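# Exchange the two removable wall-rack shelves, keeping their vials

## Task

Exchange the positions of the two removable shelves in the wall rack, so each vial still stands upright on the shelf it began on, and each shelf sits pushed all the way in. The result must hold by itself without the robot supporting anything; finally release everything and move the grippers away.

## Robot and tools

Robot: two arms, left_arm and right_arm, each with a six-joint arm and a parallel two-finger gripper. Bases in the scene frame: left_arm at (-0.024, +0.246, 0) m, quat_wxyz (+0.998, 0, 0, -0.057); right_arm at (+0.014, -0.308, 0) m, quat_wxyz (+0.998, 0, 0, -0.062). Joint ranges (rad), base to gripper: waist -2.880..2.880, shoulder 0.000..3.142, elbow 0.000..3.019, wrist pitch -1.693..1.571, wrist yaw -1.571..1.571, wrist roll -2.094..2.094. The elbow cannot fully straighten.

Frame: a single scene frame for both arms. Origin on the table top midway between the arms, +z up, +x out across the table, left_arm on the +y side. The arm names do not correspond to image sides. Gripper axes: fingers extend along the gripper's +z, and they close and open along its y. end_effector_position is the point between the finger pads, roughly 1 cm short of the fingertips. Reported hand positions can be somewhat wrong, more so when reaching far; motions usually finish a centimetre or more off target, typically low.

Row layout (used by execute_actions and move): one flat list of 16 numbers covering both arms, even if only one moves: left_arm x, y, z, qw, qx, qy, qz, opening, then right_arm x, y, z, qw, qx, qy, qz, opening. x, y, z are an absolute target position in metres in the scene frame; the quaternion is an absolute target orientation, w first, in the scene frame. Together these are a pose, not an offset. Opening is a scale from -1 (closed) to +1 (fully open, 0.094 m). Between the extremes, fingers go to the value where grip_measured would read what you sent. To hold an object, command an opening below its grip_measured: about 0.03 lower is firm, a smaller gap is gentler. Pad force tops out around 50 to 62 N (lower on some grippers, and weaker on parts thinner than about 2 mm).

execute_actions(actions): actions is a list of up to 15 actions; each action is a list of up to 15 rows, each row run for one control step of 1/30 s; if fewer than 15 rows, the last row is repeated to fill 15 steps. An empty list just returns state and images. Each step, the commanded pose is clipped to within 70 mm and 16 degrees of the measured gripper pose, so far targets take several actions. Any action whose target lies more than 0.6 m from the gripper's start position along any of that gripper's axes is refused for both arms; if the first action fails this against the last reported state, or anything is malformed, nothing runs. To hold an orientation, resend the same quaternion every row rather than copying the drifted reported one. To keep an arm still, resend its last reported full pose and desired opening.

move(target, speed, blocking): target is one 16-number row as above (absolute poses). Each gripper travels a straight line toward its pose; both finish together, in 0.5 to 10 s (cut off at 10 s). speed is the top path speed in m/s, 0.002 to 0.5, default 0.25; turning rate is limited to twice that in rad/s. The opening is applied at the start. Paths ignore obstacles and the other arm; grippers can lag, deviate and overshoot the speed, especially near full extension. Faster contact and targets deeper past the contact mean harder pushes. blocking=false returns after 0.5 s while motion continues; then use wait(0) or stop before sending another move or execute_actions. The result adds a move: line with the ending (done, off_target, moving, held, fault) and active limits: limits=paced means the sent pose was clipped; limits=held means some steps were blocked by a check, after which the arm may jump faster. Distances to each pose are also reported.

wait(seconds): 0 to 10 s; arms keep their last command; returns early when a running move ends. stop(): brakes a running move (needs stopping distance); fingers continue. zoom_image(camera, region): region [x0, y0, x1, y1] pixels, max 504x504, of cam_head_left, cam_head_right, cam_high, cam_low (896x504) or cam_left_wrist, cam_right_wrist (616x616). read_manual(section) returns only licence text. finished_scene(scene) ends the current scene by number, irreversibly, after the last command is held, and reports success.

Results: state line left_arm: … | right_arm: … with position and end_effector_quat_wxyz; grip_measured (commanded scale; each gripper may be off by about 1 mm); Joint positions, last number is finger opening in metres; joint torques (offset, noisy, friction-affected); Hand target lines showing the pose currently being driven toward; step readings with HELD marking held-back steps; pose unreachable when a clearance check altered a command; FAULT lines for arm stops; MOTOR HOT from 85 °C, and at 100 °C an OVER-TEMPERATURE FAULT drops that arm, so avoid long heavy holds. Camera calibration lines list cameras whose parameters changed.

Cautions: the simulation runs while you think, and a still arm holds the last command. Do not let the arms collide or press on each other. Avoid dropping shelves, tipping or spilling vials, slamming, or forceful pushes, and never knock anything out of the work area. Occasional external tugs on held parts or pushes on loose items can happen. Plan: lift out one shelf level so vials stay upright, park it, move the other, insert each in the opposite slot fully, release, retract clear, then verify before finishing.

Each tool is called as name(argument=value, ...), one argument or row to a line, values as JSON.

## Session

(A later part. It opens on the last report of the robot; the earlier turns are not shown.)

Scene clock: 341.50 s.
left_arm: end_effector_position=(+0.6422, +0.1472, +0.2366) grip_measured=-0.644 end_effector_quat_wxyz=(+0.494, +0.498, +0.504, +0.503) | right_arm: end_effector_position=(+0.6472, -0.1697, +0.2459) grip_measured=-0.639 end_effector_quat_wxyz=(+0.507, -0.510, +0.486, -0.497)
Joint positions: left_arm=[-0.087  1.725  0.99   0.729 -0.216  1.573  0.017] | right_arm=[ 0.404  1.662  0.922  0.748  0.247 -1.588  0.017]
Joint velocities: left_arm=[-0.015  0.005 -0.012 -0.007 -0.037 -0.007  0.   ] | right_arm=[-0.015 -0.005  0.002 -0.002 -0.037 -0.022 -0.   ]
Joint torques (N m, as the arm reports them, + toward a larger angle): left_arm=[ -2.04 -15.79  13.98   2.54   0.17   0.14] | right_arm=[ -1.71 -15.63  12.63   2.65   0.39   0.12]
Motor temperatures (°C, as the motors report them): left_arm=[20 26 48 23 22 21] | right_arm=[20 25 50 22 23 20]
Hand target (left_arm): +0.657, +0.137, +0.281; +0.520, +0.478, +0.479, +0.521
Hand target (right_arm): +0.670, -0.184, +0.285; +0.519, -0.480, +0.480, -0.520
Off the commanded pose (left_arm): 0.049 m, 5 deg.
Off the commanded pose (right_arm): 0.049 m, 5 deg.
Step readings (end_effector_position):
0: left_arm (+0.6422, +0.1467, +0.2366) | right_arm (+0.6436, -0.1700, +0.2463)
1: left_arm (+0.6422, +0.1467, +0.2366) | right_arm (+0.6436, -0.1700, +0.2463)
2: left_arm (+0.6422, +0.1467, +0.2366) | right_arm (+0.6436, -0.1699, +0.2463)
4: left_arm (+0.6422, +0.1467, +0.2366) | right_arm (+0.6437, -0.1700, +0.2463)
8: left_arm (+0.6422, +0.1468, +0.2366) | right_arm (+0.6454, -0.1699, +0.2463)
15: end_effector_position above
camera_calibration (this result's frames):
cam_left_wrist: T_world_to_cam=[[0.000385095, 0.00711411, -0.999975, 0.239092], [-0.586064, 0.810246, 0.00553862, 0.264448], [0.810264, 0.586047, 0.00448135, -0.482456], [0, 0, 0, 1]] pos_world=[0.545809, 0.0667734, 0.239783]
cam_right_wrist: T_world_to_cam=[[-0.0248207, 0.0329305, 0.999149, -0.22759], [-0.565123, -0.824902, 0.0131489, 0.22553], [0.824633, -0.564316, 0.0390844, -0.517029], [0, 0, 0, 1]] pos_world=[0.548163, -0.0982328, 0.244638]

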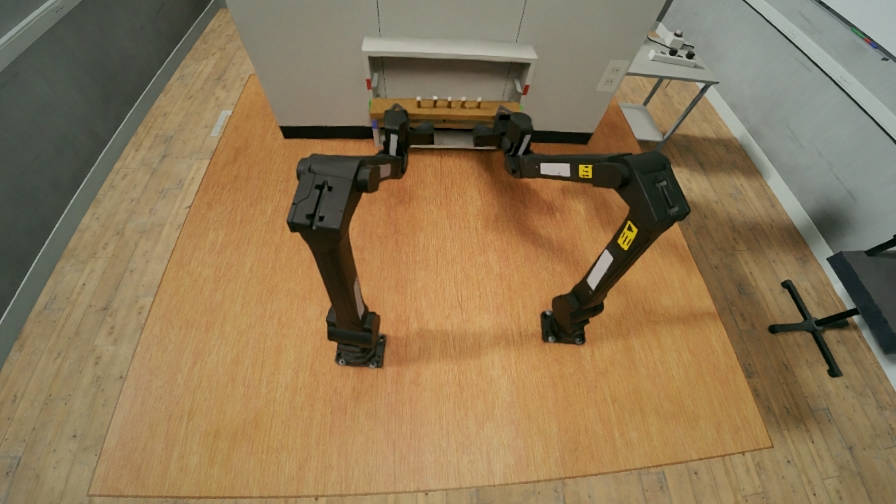

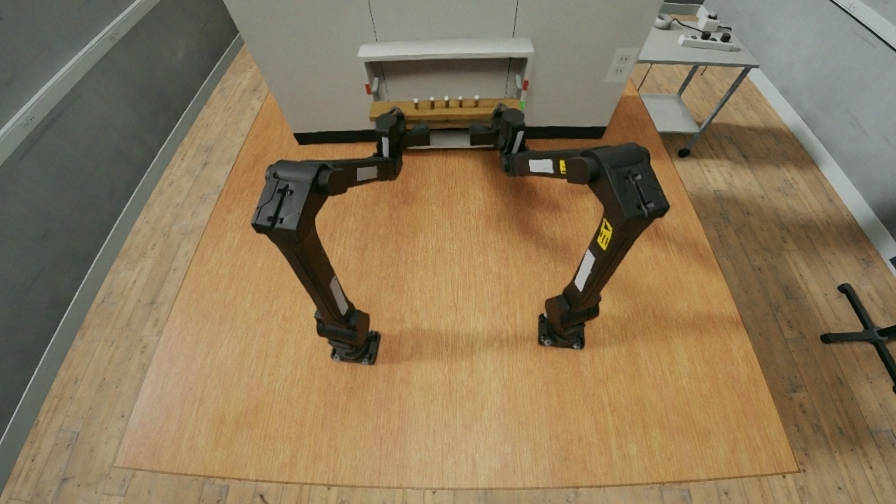

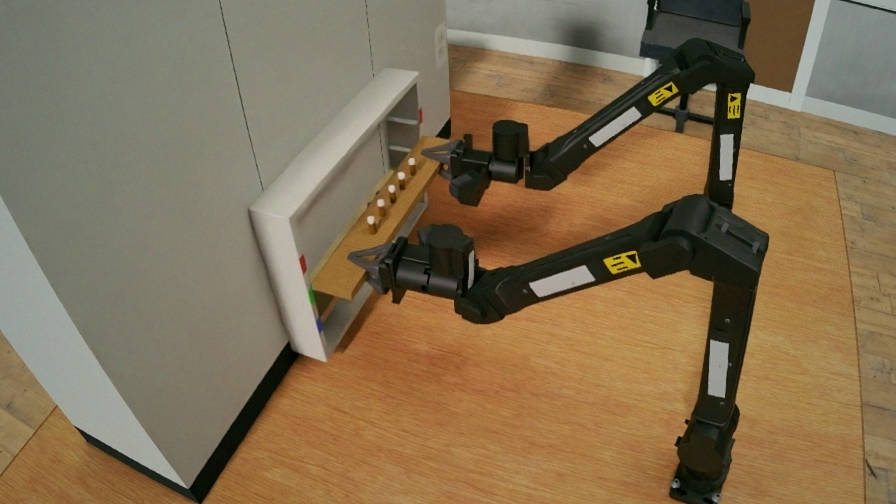

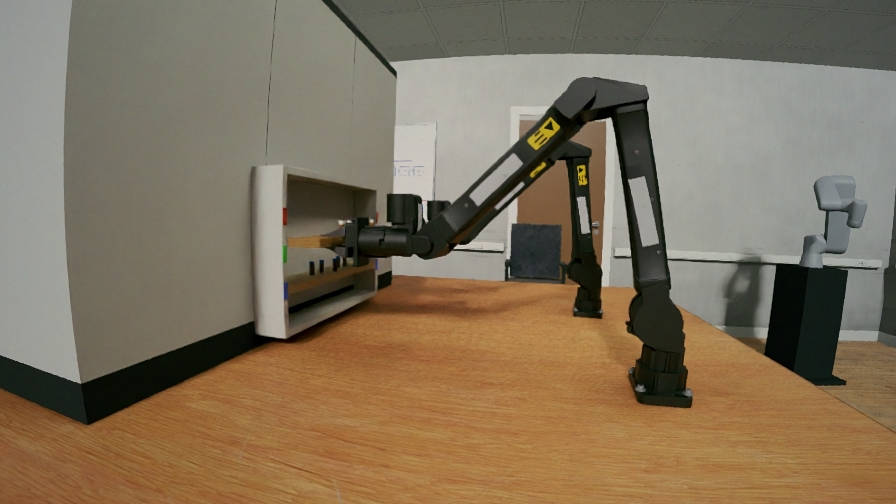

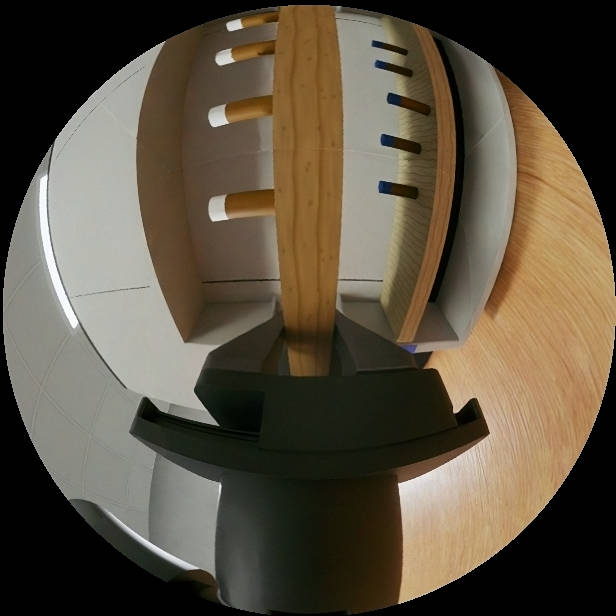

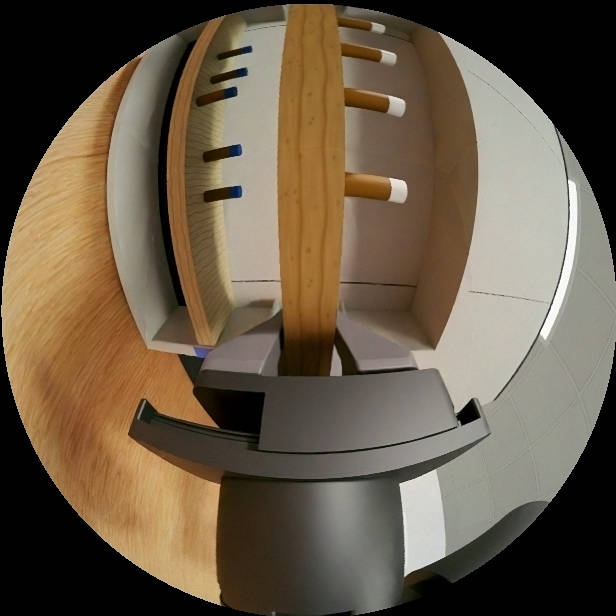

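execute_actions(
  actions=[
    [[0.661,0.136,0.281,0.521,0.479,0.479,0.521,-0.69,0.675,-0.1828,0.2842,0.52,-0.48,0.48,-0.52,-0.69],[0.661,0.1355,0.281,0.521,0.479,0.479,0.521,-0.69,0.675,-0.1831,0.2842,0.52,-0.48,0.48,-0.52,-0.69],[0.661,0.135,0.281,0.521,0.479,0.479,0.521,-0.69,0.675,-0.1834,0.2842,0.52,-0.48,0.48,-0.52,-0.69],[0.661,0.1345,0.281,0.521,0.479,0.479,0.521,-0.69,0.675,-0.1837,0.2842,0.52,-0.48,0.48,-0.52,-0.69],[0.661,0.134,0.281,0.521,0.479,0.479,0.521,-0.69,0.675,-0.184,0.2842,0.52,-0.48,0.48,-0.52,-0.69],[0.661,0.1335,0.281,0.521,0.479,0.479,0.521,-0.69,0.675,-0.1843,0.2842,0.52,-0.48,0.48,-0.52,-0.69],[0.661,0.133,0.281,0.521,0.479,0.479,0.521,-0.69,0.675,-0.1846,0.2842,0.52,-0.48,0.48,-0.52,-0.69],[0.661,0.1325,0.281,0.521,0.479,0.479,0.521,-0.69,0.675,-0.1849,0.2842,0.52,-0.48,0.48,-0.52,-0.69],[0.661,0.132,0.281,0.521,0.479,0.479,0.521,-0.69,0.675,-0.1852,0.2842,0.52,-0.48,0.48,-0.52,-0.69]],
  ],
)

Scene clock: 355.10 s.
left_arm: end_effector_position=(+0.6422, +0.1441, +0.2370) grip_measured=-0.644 end_effector_quat_wxyz=(+0.493, +0.498, +0.504, +0.504) | right_arm: end_effector_position=(+0.6480, -0.1725, +0.2459) grip_measured=-0.639 end_effector_quat_wxyz=(+0.507, -0.510, +0.486, -0.497)
Joint positions: left_arm=[-0.094  1.726  0.993  0.729 -0.225  1.574  0.017] | right_arm=[ 0.398  1.662  0.922  0.748  0.241 -1.588  0.017]
Joint velocities: left_arm=[-0.005 -0.005 -0.012 -0.002  0.022  0.051  0.   ] | right_arm=[ 0.005  0.005  0.002 -0.007 -0.037  0.007  0.001]
Joint torques (N m, as the arm reports them, + toward a larger angle): left_arm=[ -1.99 -15.75  13.92   2.52   0.17   0.13] | right_arm=[ -1.53 -15.84  12.7    2.61   0.46   0.1 ]
Motor temperatures (°C, as the motors report them): left_arm=[20 26 49 23 22 21] | right_arm=[20 25 52 22 23 20]
Hand target (left_arm): +0.656, +0.132, +0.282; +0.520, +0.478, +0.478, +0.521
Hand target (right_arm): +0.670, -0.186, +0.285; +0.519, -0.480, +0.480, -0.520
Off the commanded pose (left_arm): 0.049 m, 5 deg.
Off the commanded pose (right_arm): 0.049 m, 5 deg.
Step readings (end_effector_position):
0: left_arm (+0.6422, +0.1472, +0.2366) | right_arm (+0.6472, -0.1697, +0.2459)
1: left_arm (+0.6422, +0.1472, +0.2366) | right_arm (+0.6472, -0.1696, +0.2459)
2: left_arm (+0.6422, +0.1472, +0.2366) | right_arm (+0.6472, -0.1696, +0.2459)
4: left_arm (+0.6421, +0.1470, +0.2366) | right_arm (+0.6473, -0.1697, +0.2459)
8: left_arm (+0.6418, +0.1459, +0.2366) | right_arm (+0.6476, -0.1707, +0.2459)
15: end_effector_position above
camera_calibration (this result's frames):
cam_left_wrist: T_world_to_cam=[[0.0014945, 0.00730798, -0.999972, 0.238831], [-0.587613, 0.809126, 0.00503503, 0.268184], [0.809141, 0.587589, 0.0055035, -0.480449], [0, 0, 0, 1]] pos_world=[0.545983, 0.0635662, 0.240118]
cam_right_wrist: T_world_to_cam=[[-0.0248485, 0.0329747, 0.999147, -0.227455], [-0.564809, -0.825117, 0.0131846, 0.22346], [0.824848, -0.563999, 0.0391273, -0.519336], [0, 0, 0, 1]] pos_world=[0.548933, -0.101025, 0.244635]

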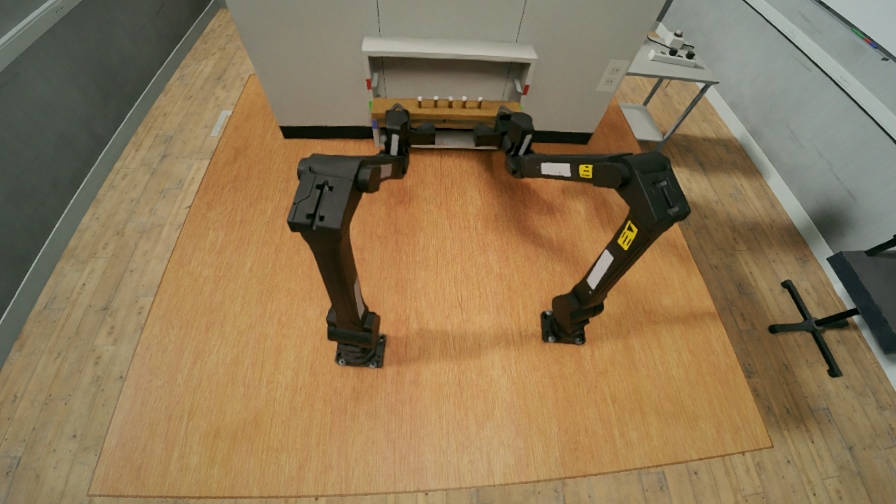

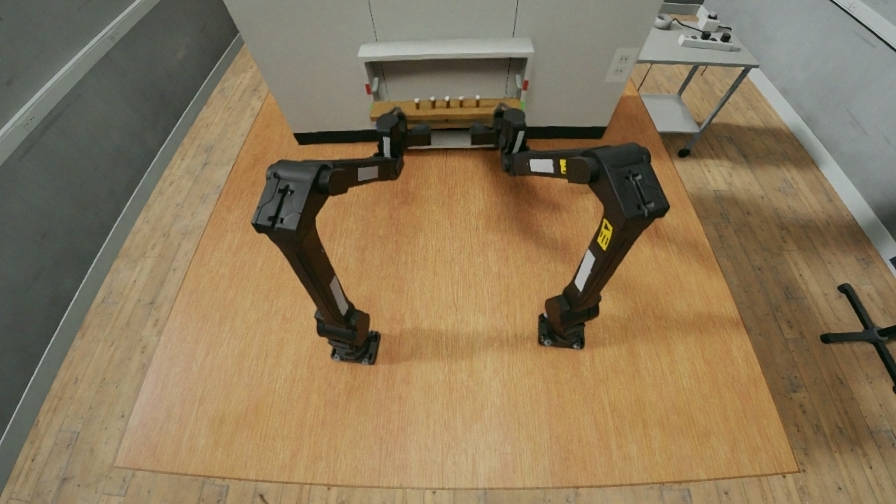

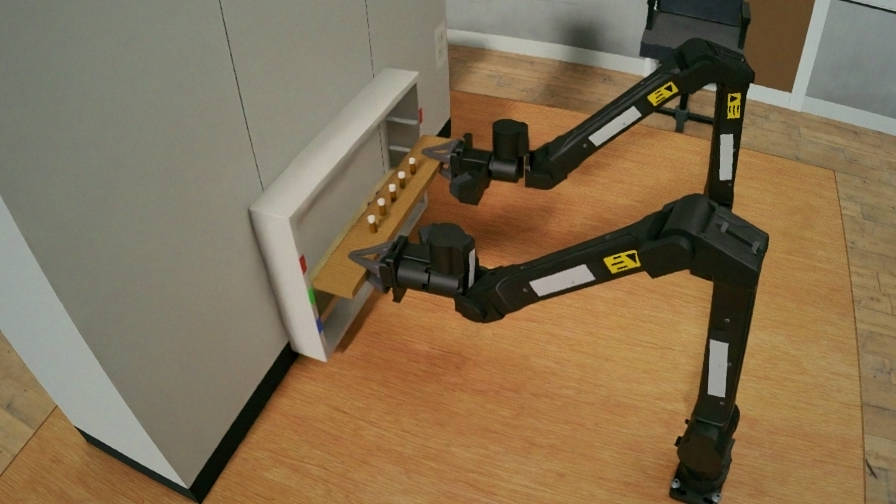

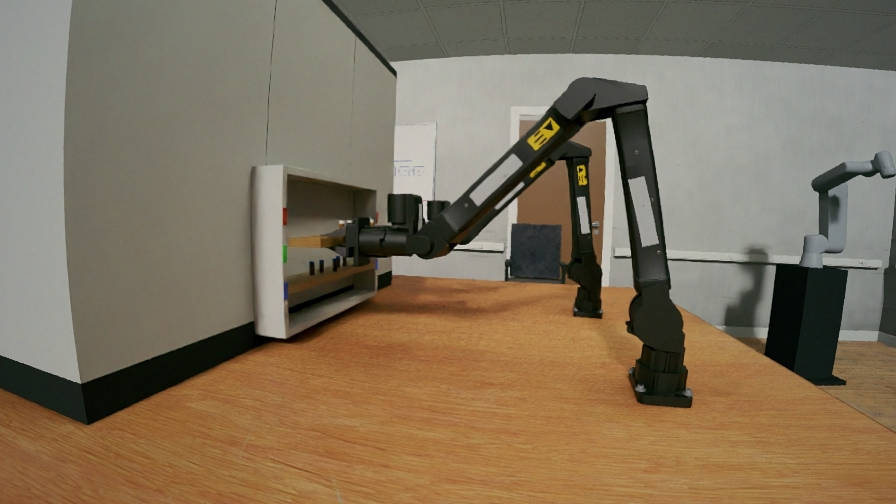

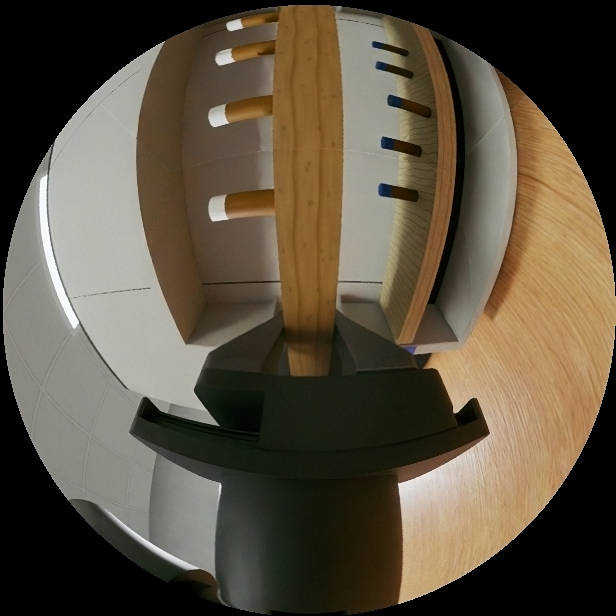

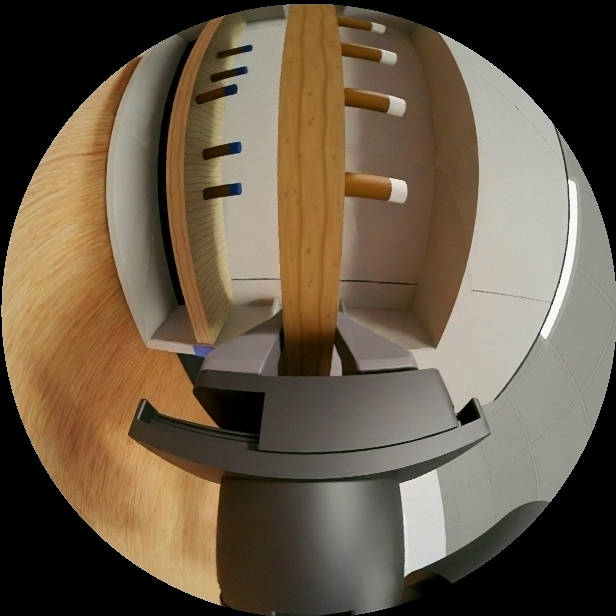

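execute_actions(
  actions=[
    [[0.662,0.132,0.281,0.521,0.479,0.479,0.521,-0.69,0.676,-0.1855,0.2842,0.52,-0.48,0.48,-0.52,-0.69],[0.663,0.132,0.281,0.521,0.479,0.479,0.521,-0.69,0.677,-0.1855,0.2842,0.52,-0.48,0.48,-0.52,-0.69],[0.664,0.132,0.281,0.521,0.479,0.479,0.521,-0.69,0.678,-0.1855,0.284,0.52,-0.48,0.48,-0.52,-0.69],[0.665,0.132,0.281,0.521,0.479,0.479,0.521,-0.69,0.679,-0.1855,0.284,0.52,-0.48,0.48,-0.52,-0.69],[0.666,0.1325,0.281,0.521,0.479,0.479,0.521,-0.69,0.680,-0.1855,0.284,0.52,-0.48,0.48,-0.52,-0.69],[0.667,0.133,0.281,0.521,0.479,0.479,0.521,-0.69,0.681,-0.1855,0.284,0.52,-0.48,0.48,-0.52,-0.69],[0.668,0.1335,0.281,0.521,0.479,0.479,0.521,-0.69,0.682,-0.1855,0.284,0.52,-0.48,0.48,-0.52,-0.69],[0.669,0.134,0.281,0.521,0.479,0.479,0.521,-0.69,0.683,-0.1855,0.284,0.52,-0.48,0.48,-0.52,-0.69],[0.670,0.1345,0.281,0.521,0.479,0.479,0.521,-0.69,0.684,-0.1855,0.284,0.52,-0.48,0.48,-0.52,-0.69],[0.671,0.135,0.281,0.521,0.479,0.479,0.521,-0.69,0.685,-0.1855,0.284,0.52,-0.48,0.48,-0.52,-0.69],[0.672,0.1355,0.281,0.521,0.479,0.479,0.521,-0.69,0.686,-0.185,0.284,0.52,-0.48,0.48,-0.52,-0.69],[0.673,0.136,0.281,0.521,0.479,0.479,0.521,-0.69,0.687,-0.1845,0.284,0.52,-0.48,0.48,-0.52,-0.69],[0.674,0.1365,0.281,0.521,0.479,0.479,0.521,-0.69,0.688,-0.184,0.284,0.52,-0.48,0.48,-0.52,-0.69],[0.675,0.137,0.281,0.521,0.479,0.479,0.521,-0.69,0.689,-0.1835,0.284,0.52,-0.48,0.48,-0.52,-0.69],[0.676,0.1375,0.281,0.521,0.479,0.479,0.521,-0.69,0.690,-0.183,0.284,0.52,-0.48,0.48,-0.52,-0.69]],
  ],
)

execute_actions(
  actions=[],
)

Scene clock: 371.63 s.
left_arm: end_effector_position=(+0.6543, +0.1421, +0.2381) grip_measured=-0.644 end_effector_quat_wxyz=(+0.496, +0.496, +0.502, +0.506) | right_arm: end_effector_position=(+0.6601, -0.1741, +0.2469) grip_measured=-0.639 end_effector_quat_wxyz=(+0.507, -0.508, +0.486, -0.499)
Joint positions: left_arm=[-0.092  1.754  1.029  0.729 -0.221  1.575  0.017] | right_arm=[ 0.389  1.686  0.956  0.742  0.237 -1.587  0.017]
Joint velocities: left_arm=[ 0.024  0.054  0.071  0.007 -0.007 -0.051  0.   ] | right_arm=[ 0.005  0.044  0.081 -0.012  0.051  0.007 -0.001]
Joint torques (N m, as the arm reports them, + toward a larger angle): left_arm=[ -1.33 -17.05  14.08   1.98   0.7    0.07] | right_arm=[ -1.42 -16.67  12.94   2.56   0.54   0.13]
Motor temperatures (°C, as the motors report them): left_arm=[20 26 50 23 22 21] | right_arm=[20 25 53 22 22 20]
Hand target (left_arm): +0.671, +0.138, +0.281; +0.520, +0.479, +0.478, +0.522
Hand target (right_arm): +0.684, -0.184, +0.285; +0.520, -0.480, +0.480, -0.519
Off the commanded pose (left_arm): 0.048 m, 5 deg.
Off the commanded pose (right_arm): 0.048 m, 4 deg.
Step readings (end_effector_position):
0: left_arm (+0.6422, +0.1441, +0.2368) | right_arm (+0.6480, -0.1725, +0.2459)
1: left_arm (+0.6422, +0.1441, +0.2368) | right_arm (+0.6480, -0.1725, +0.2459)
2: left_arm (+0.6425, +0.1441, +0.2369) | right_arm (+0.6480, -0.1724, +0.2459)
4: left_arm (+0.6434, +0.1439, +0.2368) | right_arm (+0.6488, -0.1726, +0.2459)
8: left_arm (+0.6471, +0.1431, +0.2376) | right_arm (+0.6528, -0.1732, +0.2467)
15: end_effector_position above
camera_calibration (this result's frames):
cam_left_wrist: T_world_to_cam=[[0.0100698, 0.00702238, -0.999925, 0.234272], [-0.586089, 0.810247, -0.000211933, 0.277038], [0.810184, 0.586047, 0.0122747, -0.491094], [0, 0, 0, 1]] pos_world=[0.557887, 0.0616899, 0.240342]
cam_right_wrist: T_world_to_cam=[[-0.0280181, 0.0318308, 0.9991, -0.226273], [-0.568302, -0.822756, 0.0102755, 0.232396], [0.822343, -0.567503, 0.0411415, -0.529726], [0, 0, 0, 1]] pos_world=[0.561348, -0.102213, 0.245476]

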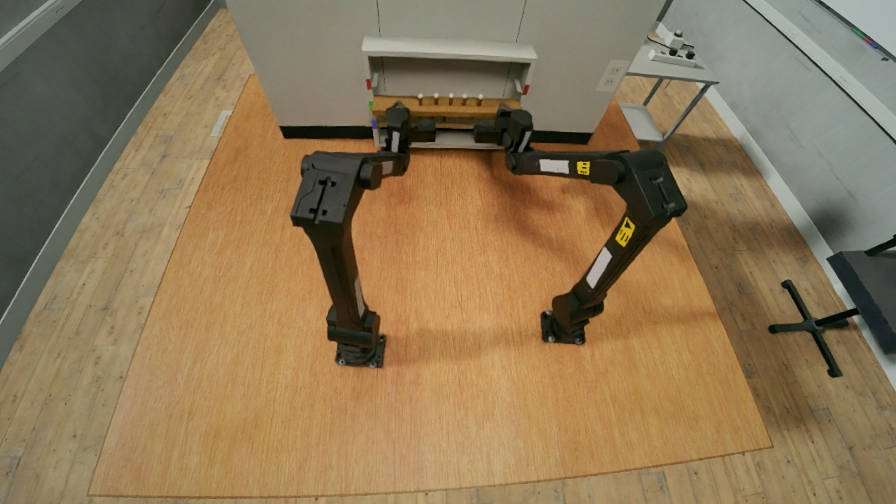

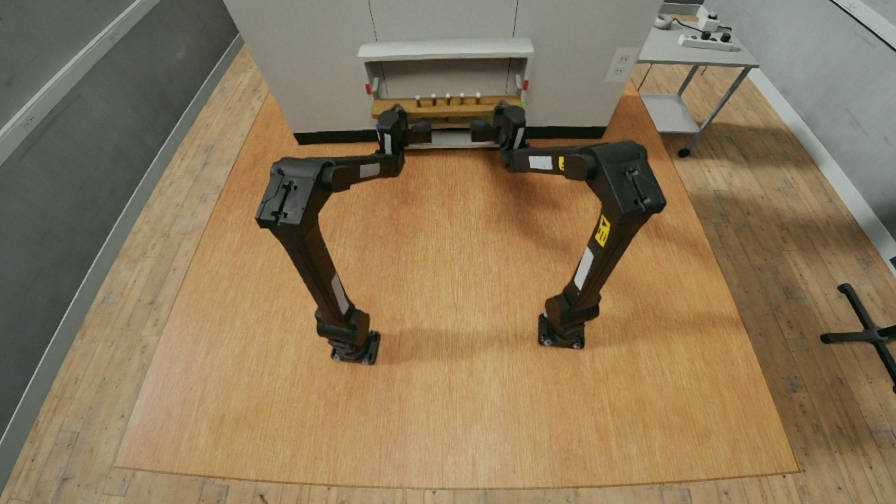

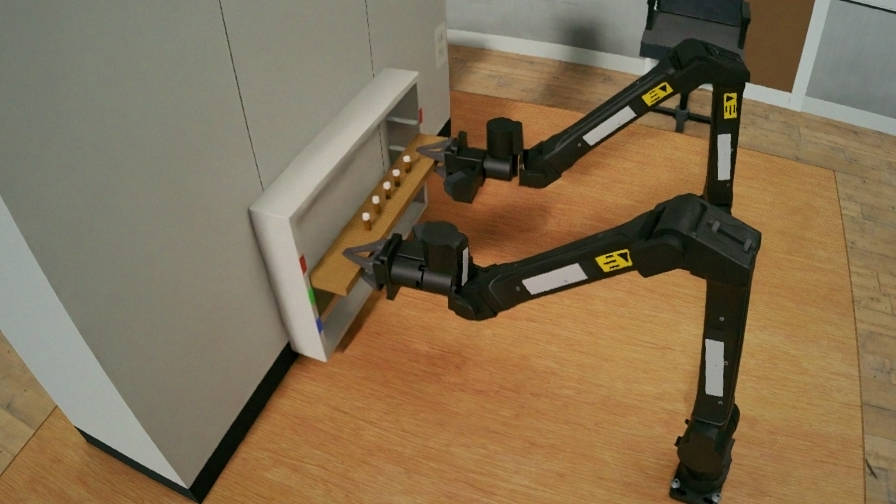

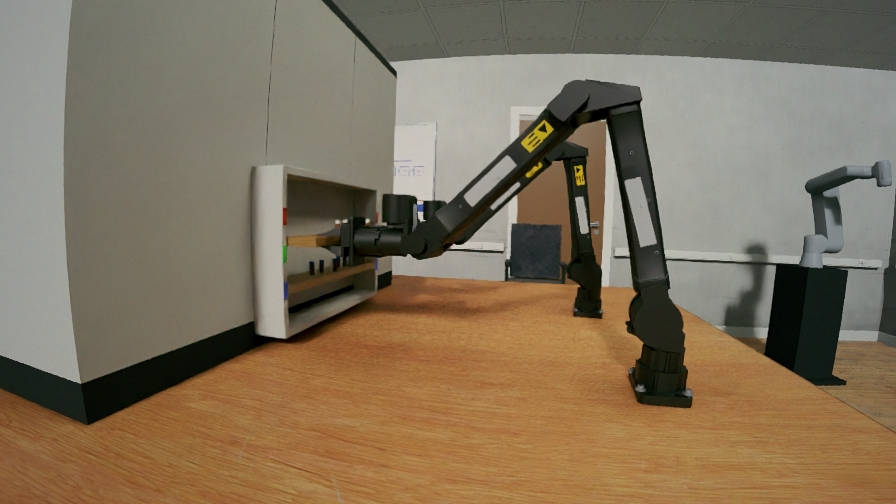

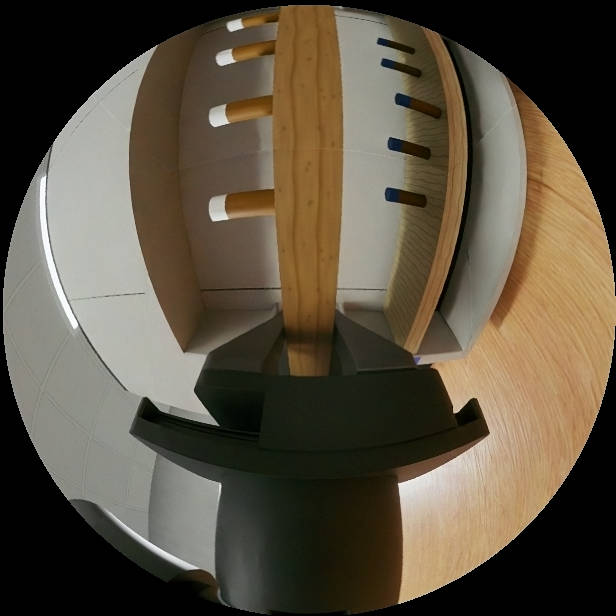

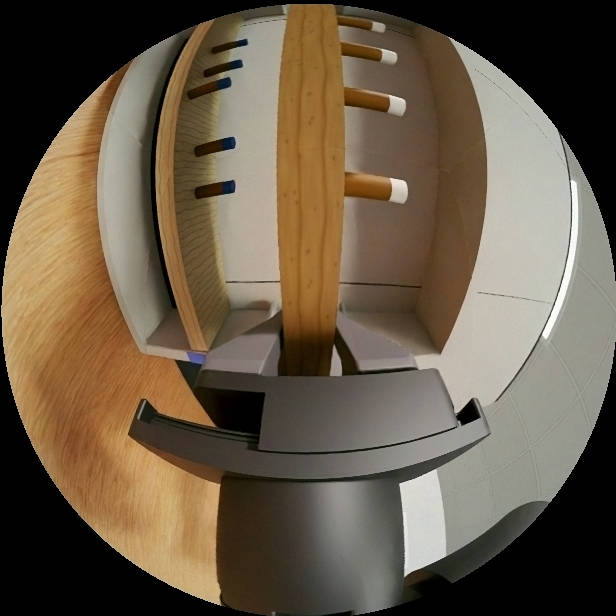

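Scene clock: 371.63 s.
left_arm: end_effector_position=(+0.6543, +0.1421, +0.2381) grip_measured=-0.644 end_effector_quat_wxyz=(+0.496, +0.496, +0.502, +0.506) | right_arm: end_effector_position=(+0.6601, -0.1741, +0.2469) grip_measured=-0.639 end_effector_quat_wxyz=(+0.507, -0.508, +0.486, -0.499)
Joint positions: left_arm=[-0.092  1.754  1.029  0.729 -0.221  1.575  0.017] | right_arm=[ 0.389  1.686  0.956  0.742  0.237 -1.587  0.017]
Joint velocities: left_arm=[ 0.024  0.054  0.071  0.007 -0.007 -0.051  0.   ] | right_arm=[ 0.005  0.044  0.081 -0.012  0.051  0.007 -0.001]
Joint torques (N m, as the arm reports them, + toward a larger angle): left_arm=[ -1.33 -17.05  14.08   1.98   0.7    0.07] | right_arm=[ -1.42 -16.67  12.94   2.56   0.54   0.13]
Motor temperatures (°C, as the motors report them): left_arm=[20 26 50 23 22 21] | right_arm=[20 25 53 22 22 20]
Hand target (left_arm): +0.671, +0.138, +0.281; +0.520, +0.479, +0.478, +0.522
Hand target (right_arm): +0.684, -0.184, +0.285; +0.520, -0.480, +0.480, -0.519
Off the commanded pose (left_arm): 0.048 m, 5 deg.
Off the commanded pose (right_arm): 0.048 m, 4 deg.
camera_calibration (this result's frames):
cam_left_wrist: T_world_to_cam=[[0.0100698, 0.00702238, -0.999925, 0.234272], [-0.586089, 0.810247, -0.000211933, 0.277038], [0.810184, 0.586047, 0.0122747, -0.491094], [0, 0, 0, 1]] pos_world=[0.557887, 0.0616899, 0.240342]
cam_right_wrist: T_world_to_cam=[[-0.0280181, 0.0318308, 0.9991, -0.226273], [-0.568302, -0.822756, 0.0102755, 0.232396], [0.822343, -0.567503, 0.0411415, -0.529726], [0, 0, 0, 1]] pos_world=[0.561348, -0.102213, 0.245476]

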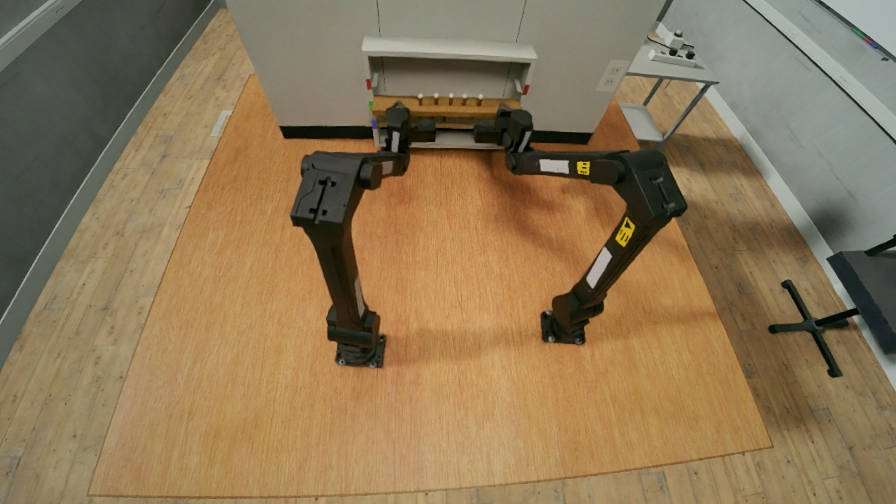

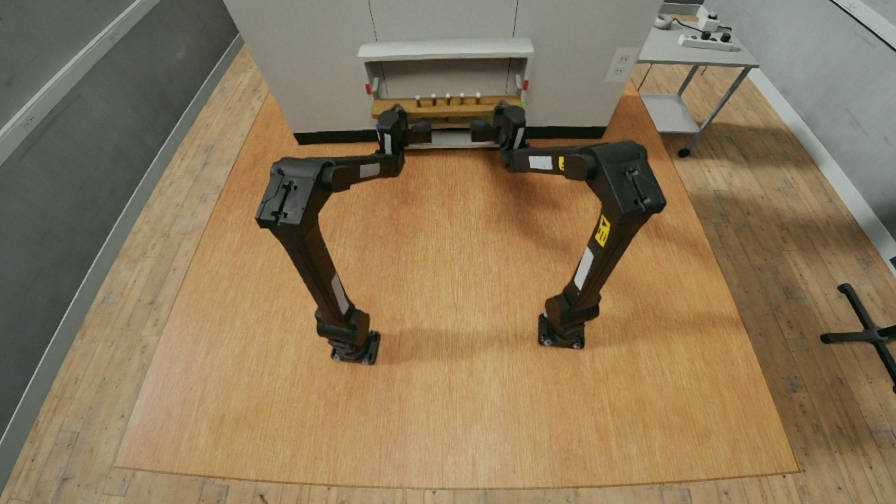

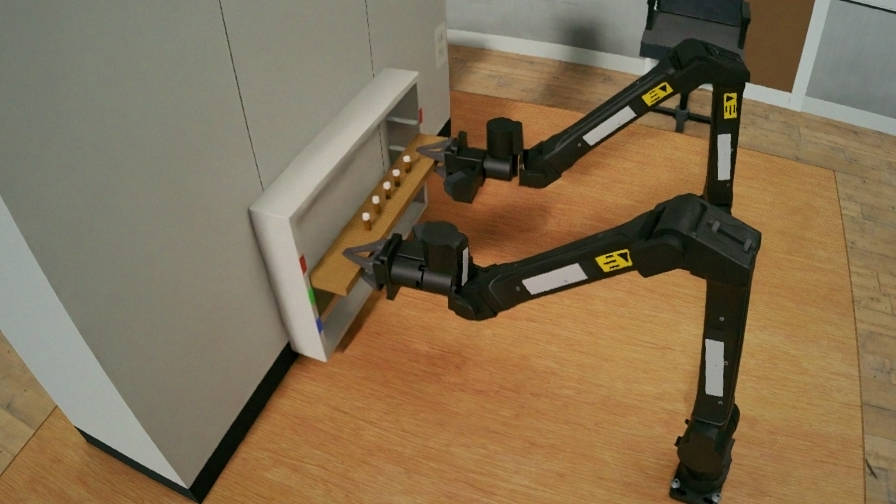

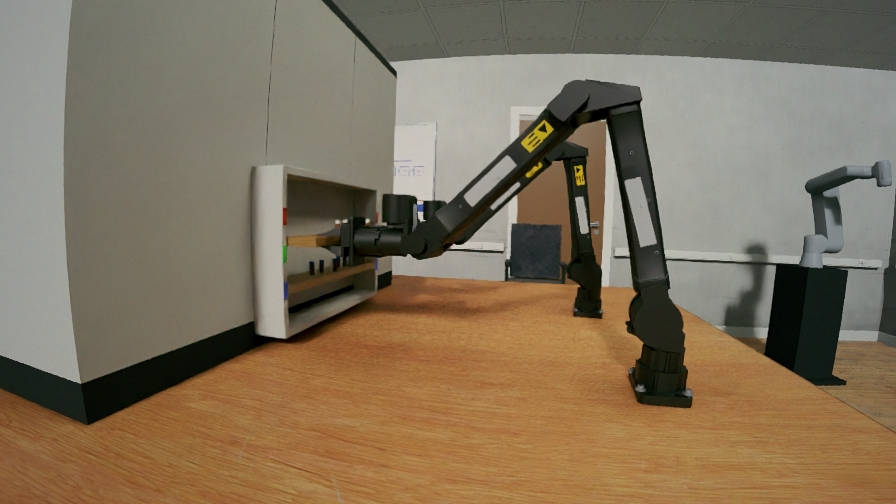

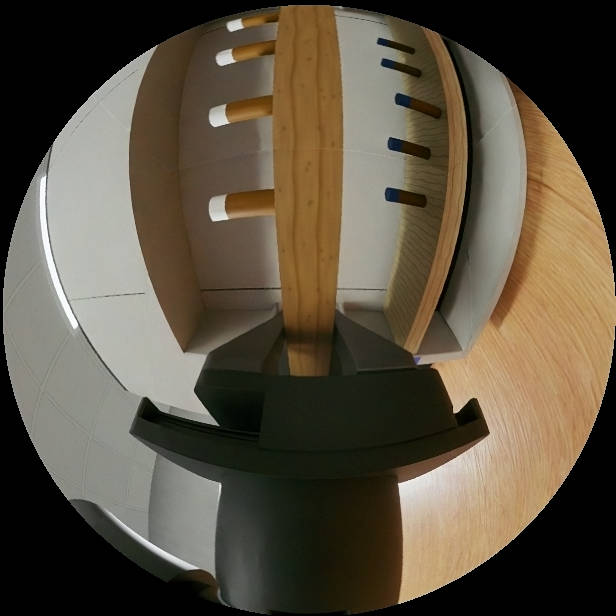

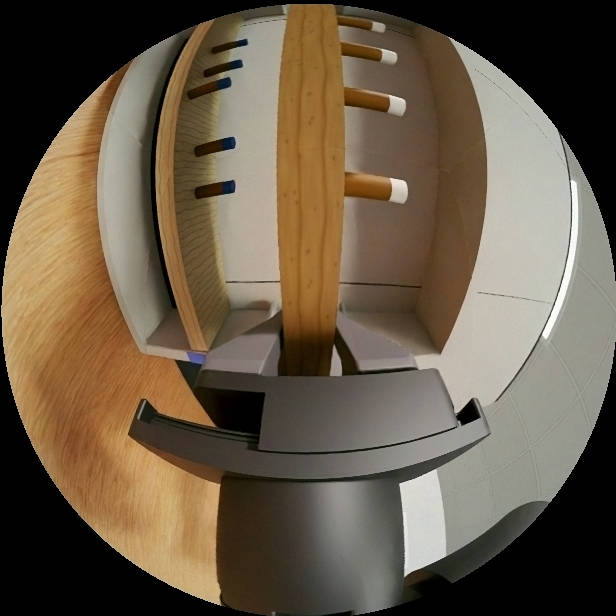

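execute_actions(
  actions=[
    [[0.677,0.138,0.2805,0.521,0.479,0.479,0.521,-0.69,0.691,-0.1825,0.2833,0.52,-0.48,0.48,-0.52,-0.69],[0.6785,0.138,0.280,0.521,0.479,0.479,0.521,-0.69,0.6925,-0.1825,0.2826,0.52,-0.48,0.48,-0.52,-0.69],[0.680,0.138,0.2794,0.521,0.479,0.479,0.521,-0.69,0.694,-0.1825,0.2819,0.52,-0.48,0.48,-0.52,-0.69],[0.682,0.138,0.2787,0.521,0.479,0.479,0.521,-0.69,0.696,-0.1825,0.2812,0.52,-0.48,0.48,-0.52,-0.69],[0.684,0.138,0.278,0.521,0.479,0.479,0.521,-0.69,0.698,-0.1825,0.2805,0.52,-0.48,0.48,-0.52,-0.69],[0.686,0.138,0.2773,0.521,0.479,0.479,0.521,-0.69,0.700,-0.1825,0.2798,0.52,-0.48,0.48,-0.52,-0.69],[0.688,0.138,0.2766,0.521,0.479,0.479,0.521,-0.69,0.702,-0.1825,0.2791,0.52,-0.48,0.48,-0.52,-0.69],[0.690,0.138,0.2759,0.521,0.479,0.479,0.521,-0.69,0.704,-0.1825,0.2784,0.52,-0.48,0.48,-0.52,-0.69],[0.692,0.138,0.2752,0.521,0.479,0.479,0.521,-0.69,0.706,-0.1825,0.2777,0.52,-0.48,0.48,-0.52,-0.69],[0.694,0.138,0.2745,0.521,0.479,0.479,0.521,-0.69,0.708,-0.1825,0.277,0.52,-0.48,0.48,-0.52,-0.69],[0.696,0.138,0.2738,0.521,0.479,0.479,0.521,-0.69,0.710,-0.1825,0.2763,0.52,-0.48,0.48,-0.52,-0.69],[0.698,0.138,0.2731,0.521,0.479,0.479,0.521,-0.69,0.712,-0.1825,0.2756,0.52,-0.48,0.48,-0.52,-0.69],[0.700,0.138,0.2724,0.521,0.479,0.479,0.521,-0.69,0.714,-0.1825,0.2749,0.52,-0.48,0.48,-0.52,-0.69],[0.702,0.138,0.2717,0.521,0.479,0.479,0.521,-0.69,0.716,-0.1825,0.2742,0.52,-0.48,0.48,-0.52,-0.69],[0.704,0.138,0.271,0.521,0.479,0.479,0.521,-0.69,0.718,-0.1825,0.2735,0.52,-0.48,0.48,-0.52,-0.69]],
  ],
)

Scene clock: 390.10 s.
left_arm: end_effector_position=(+0.6803, +0.1429, +0.2294) grip_measured=-0.644 end_effector_quat_wxyz=(+0.497, +0.495, +0.501, +0.506) | right_arm: end_effector_position=(+0.6865, -0.1728, +0.2380) grip_measured=-0.639 end_effector_quat_wxyz=(+0.506, -0.508, +0.487, -0.499)
Joint positions: left_arm=[-0.081  1.823  1.101  0.729 -0.209  1.576  0.017] | right_arm=[ 0.379  1.756  1.027  0.74   0.227 -1.587  0.017]
Joint velocities: left_arm=[ 0.015  0.151  0.159  0.002  0.037 -0.007  0.   ] | right_arm=[-0.024  0.161  0.154 -0.007  0.007 -0.022  0.001]
Joint torques (N m, as the arm reports them, + toward a larger angle): left_arm=[ -1.43 -17.65  14.25   1.86   0.62   0.09] | right_arm=[ -1.18 -16.8   12.8    2.59   0.49   0.15]
Motor temperatures (°C, as the motors report them): left_arm=[20 26 51 23 22 21] | right_arm=[20 25 54 22 22 20]
Hand target (left_arm): +0.699, +0.138, +0.272; +0.520, +0.478, +0.478, +0.521
Hand target (right_arm): +0.712, -0.184, +0.274; +0.520, -0.480, +0.480, -0.520
Off the commanded pose (left_arm): 0.048 m, 4 deg.
Off the commanded pose (right_arm): 0.048 m, 4 deg.
Step readings (end_effector_position):
0: left_arm (+0.6566, +0.1428, +0.2380) | right_arm (+0.6626, -0.1736, +0.2467)
1: left_arm (+0.6566, +0.1427, +0.2377) | right_arm (+0.6626, -0.1736, +0.2465)
2: left_arm (+0.6568, +0.1428, +0.2377) | right_arm (+0.6629, -0.1735, +0.2466)
4: left_arm (+0.6583, +0.1432, +0.2376) | right_arm (+0.6644, -0.1731, +0.2464)
8: left_arm (+0.6655, +0.1431, +0.2360) | right_arm (+0.6718, -0.1729, +0.2448)
15: end_effector_position above
camera_calibration (this result's frames):
cam_left_wrist: T_world_to_cam=[[0.0130679, 0.00723795, -0.999888, 0.223316], [-0.585471, 0.810691, -0.00178336, 0.291505], [0.810588, 0.585429, 0.0148317, -0.513282], [0, 0, 0, 1]] pos_world=[0.58381, 0.0625531, 0.231424]
cam_right_wrist: T_world_to_cam=[[-0.0269048, 0.0322625, 0.999117, -0.217366], [-0.569232, -0.8221, 0.0112179, 0.248995], [0.821737, -0.568428, 0.0404833, -0.549882], [0, 0, 0, 1]] pos_world=[0.587746, -0.100856, 0.236642]

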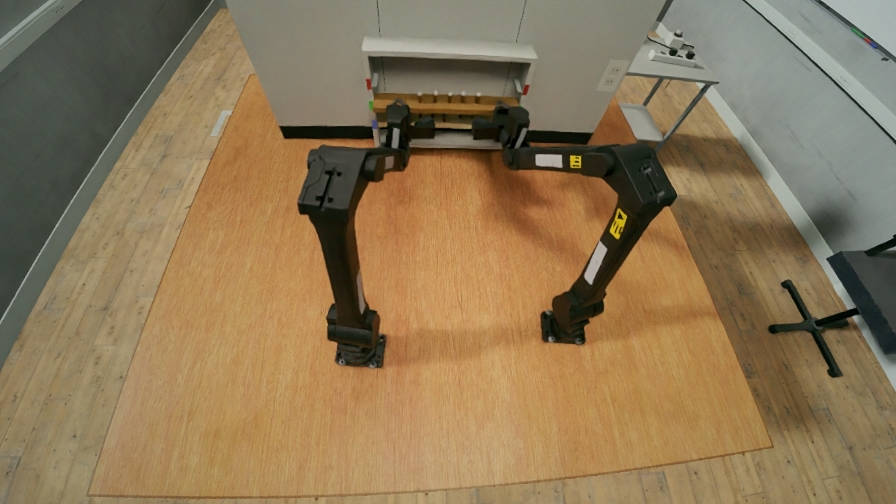

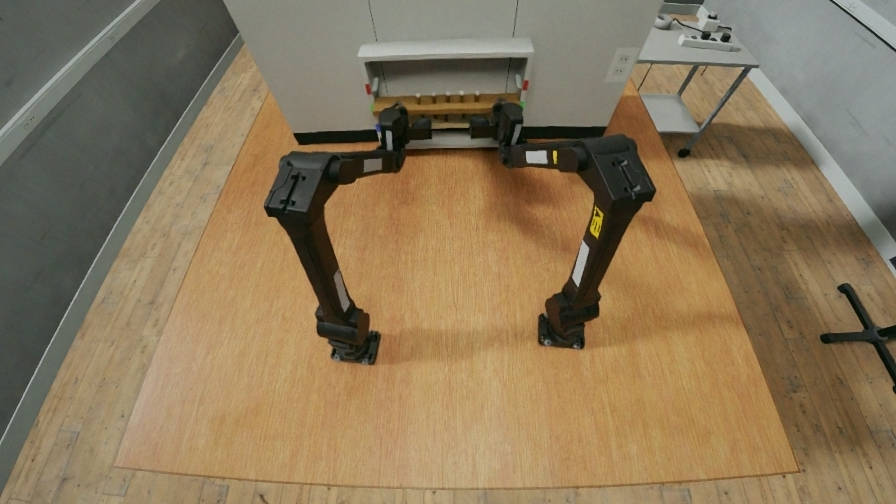

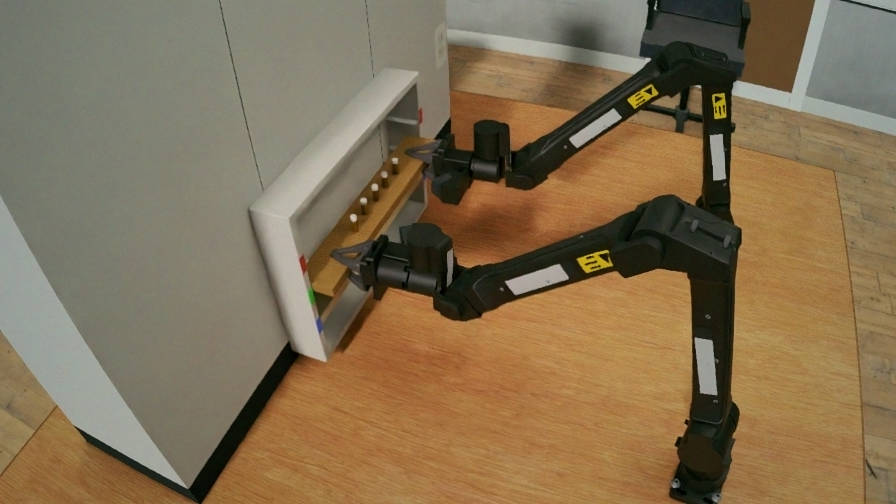

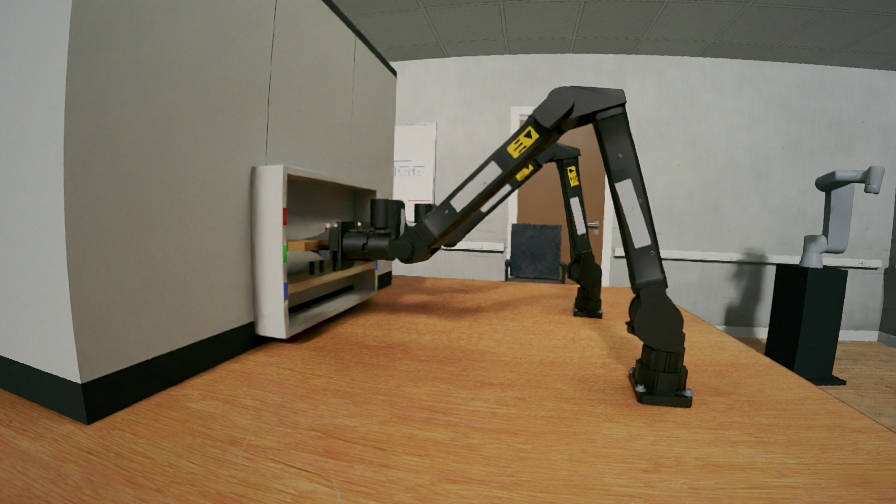

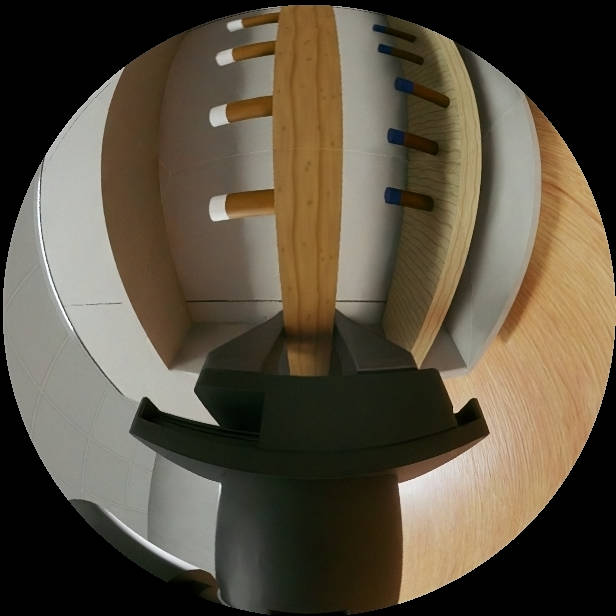

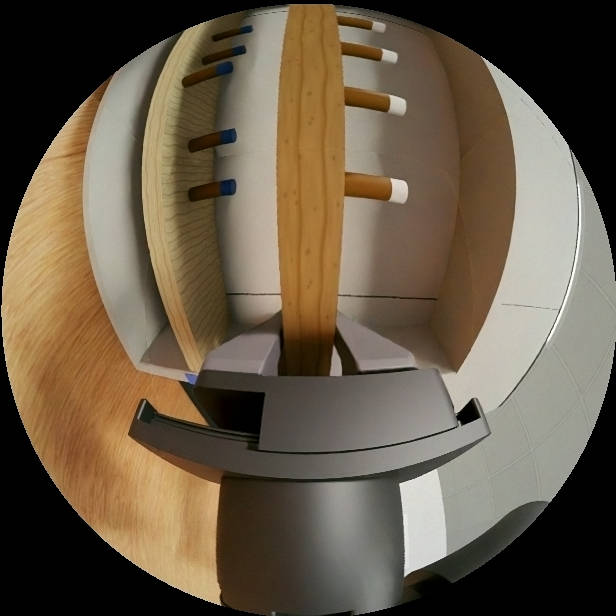

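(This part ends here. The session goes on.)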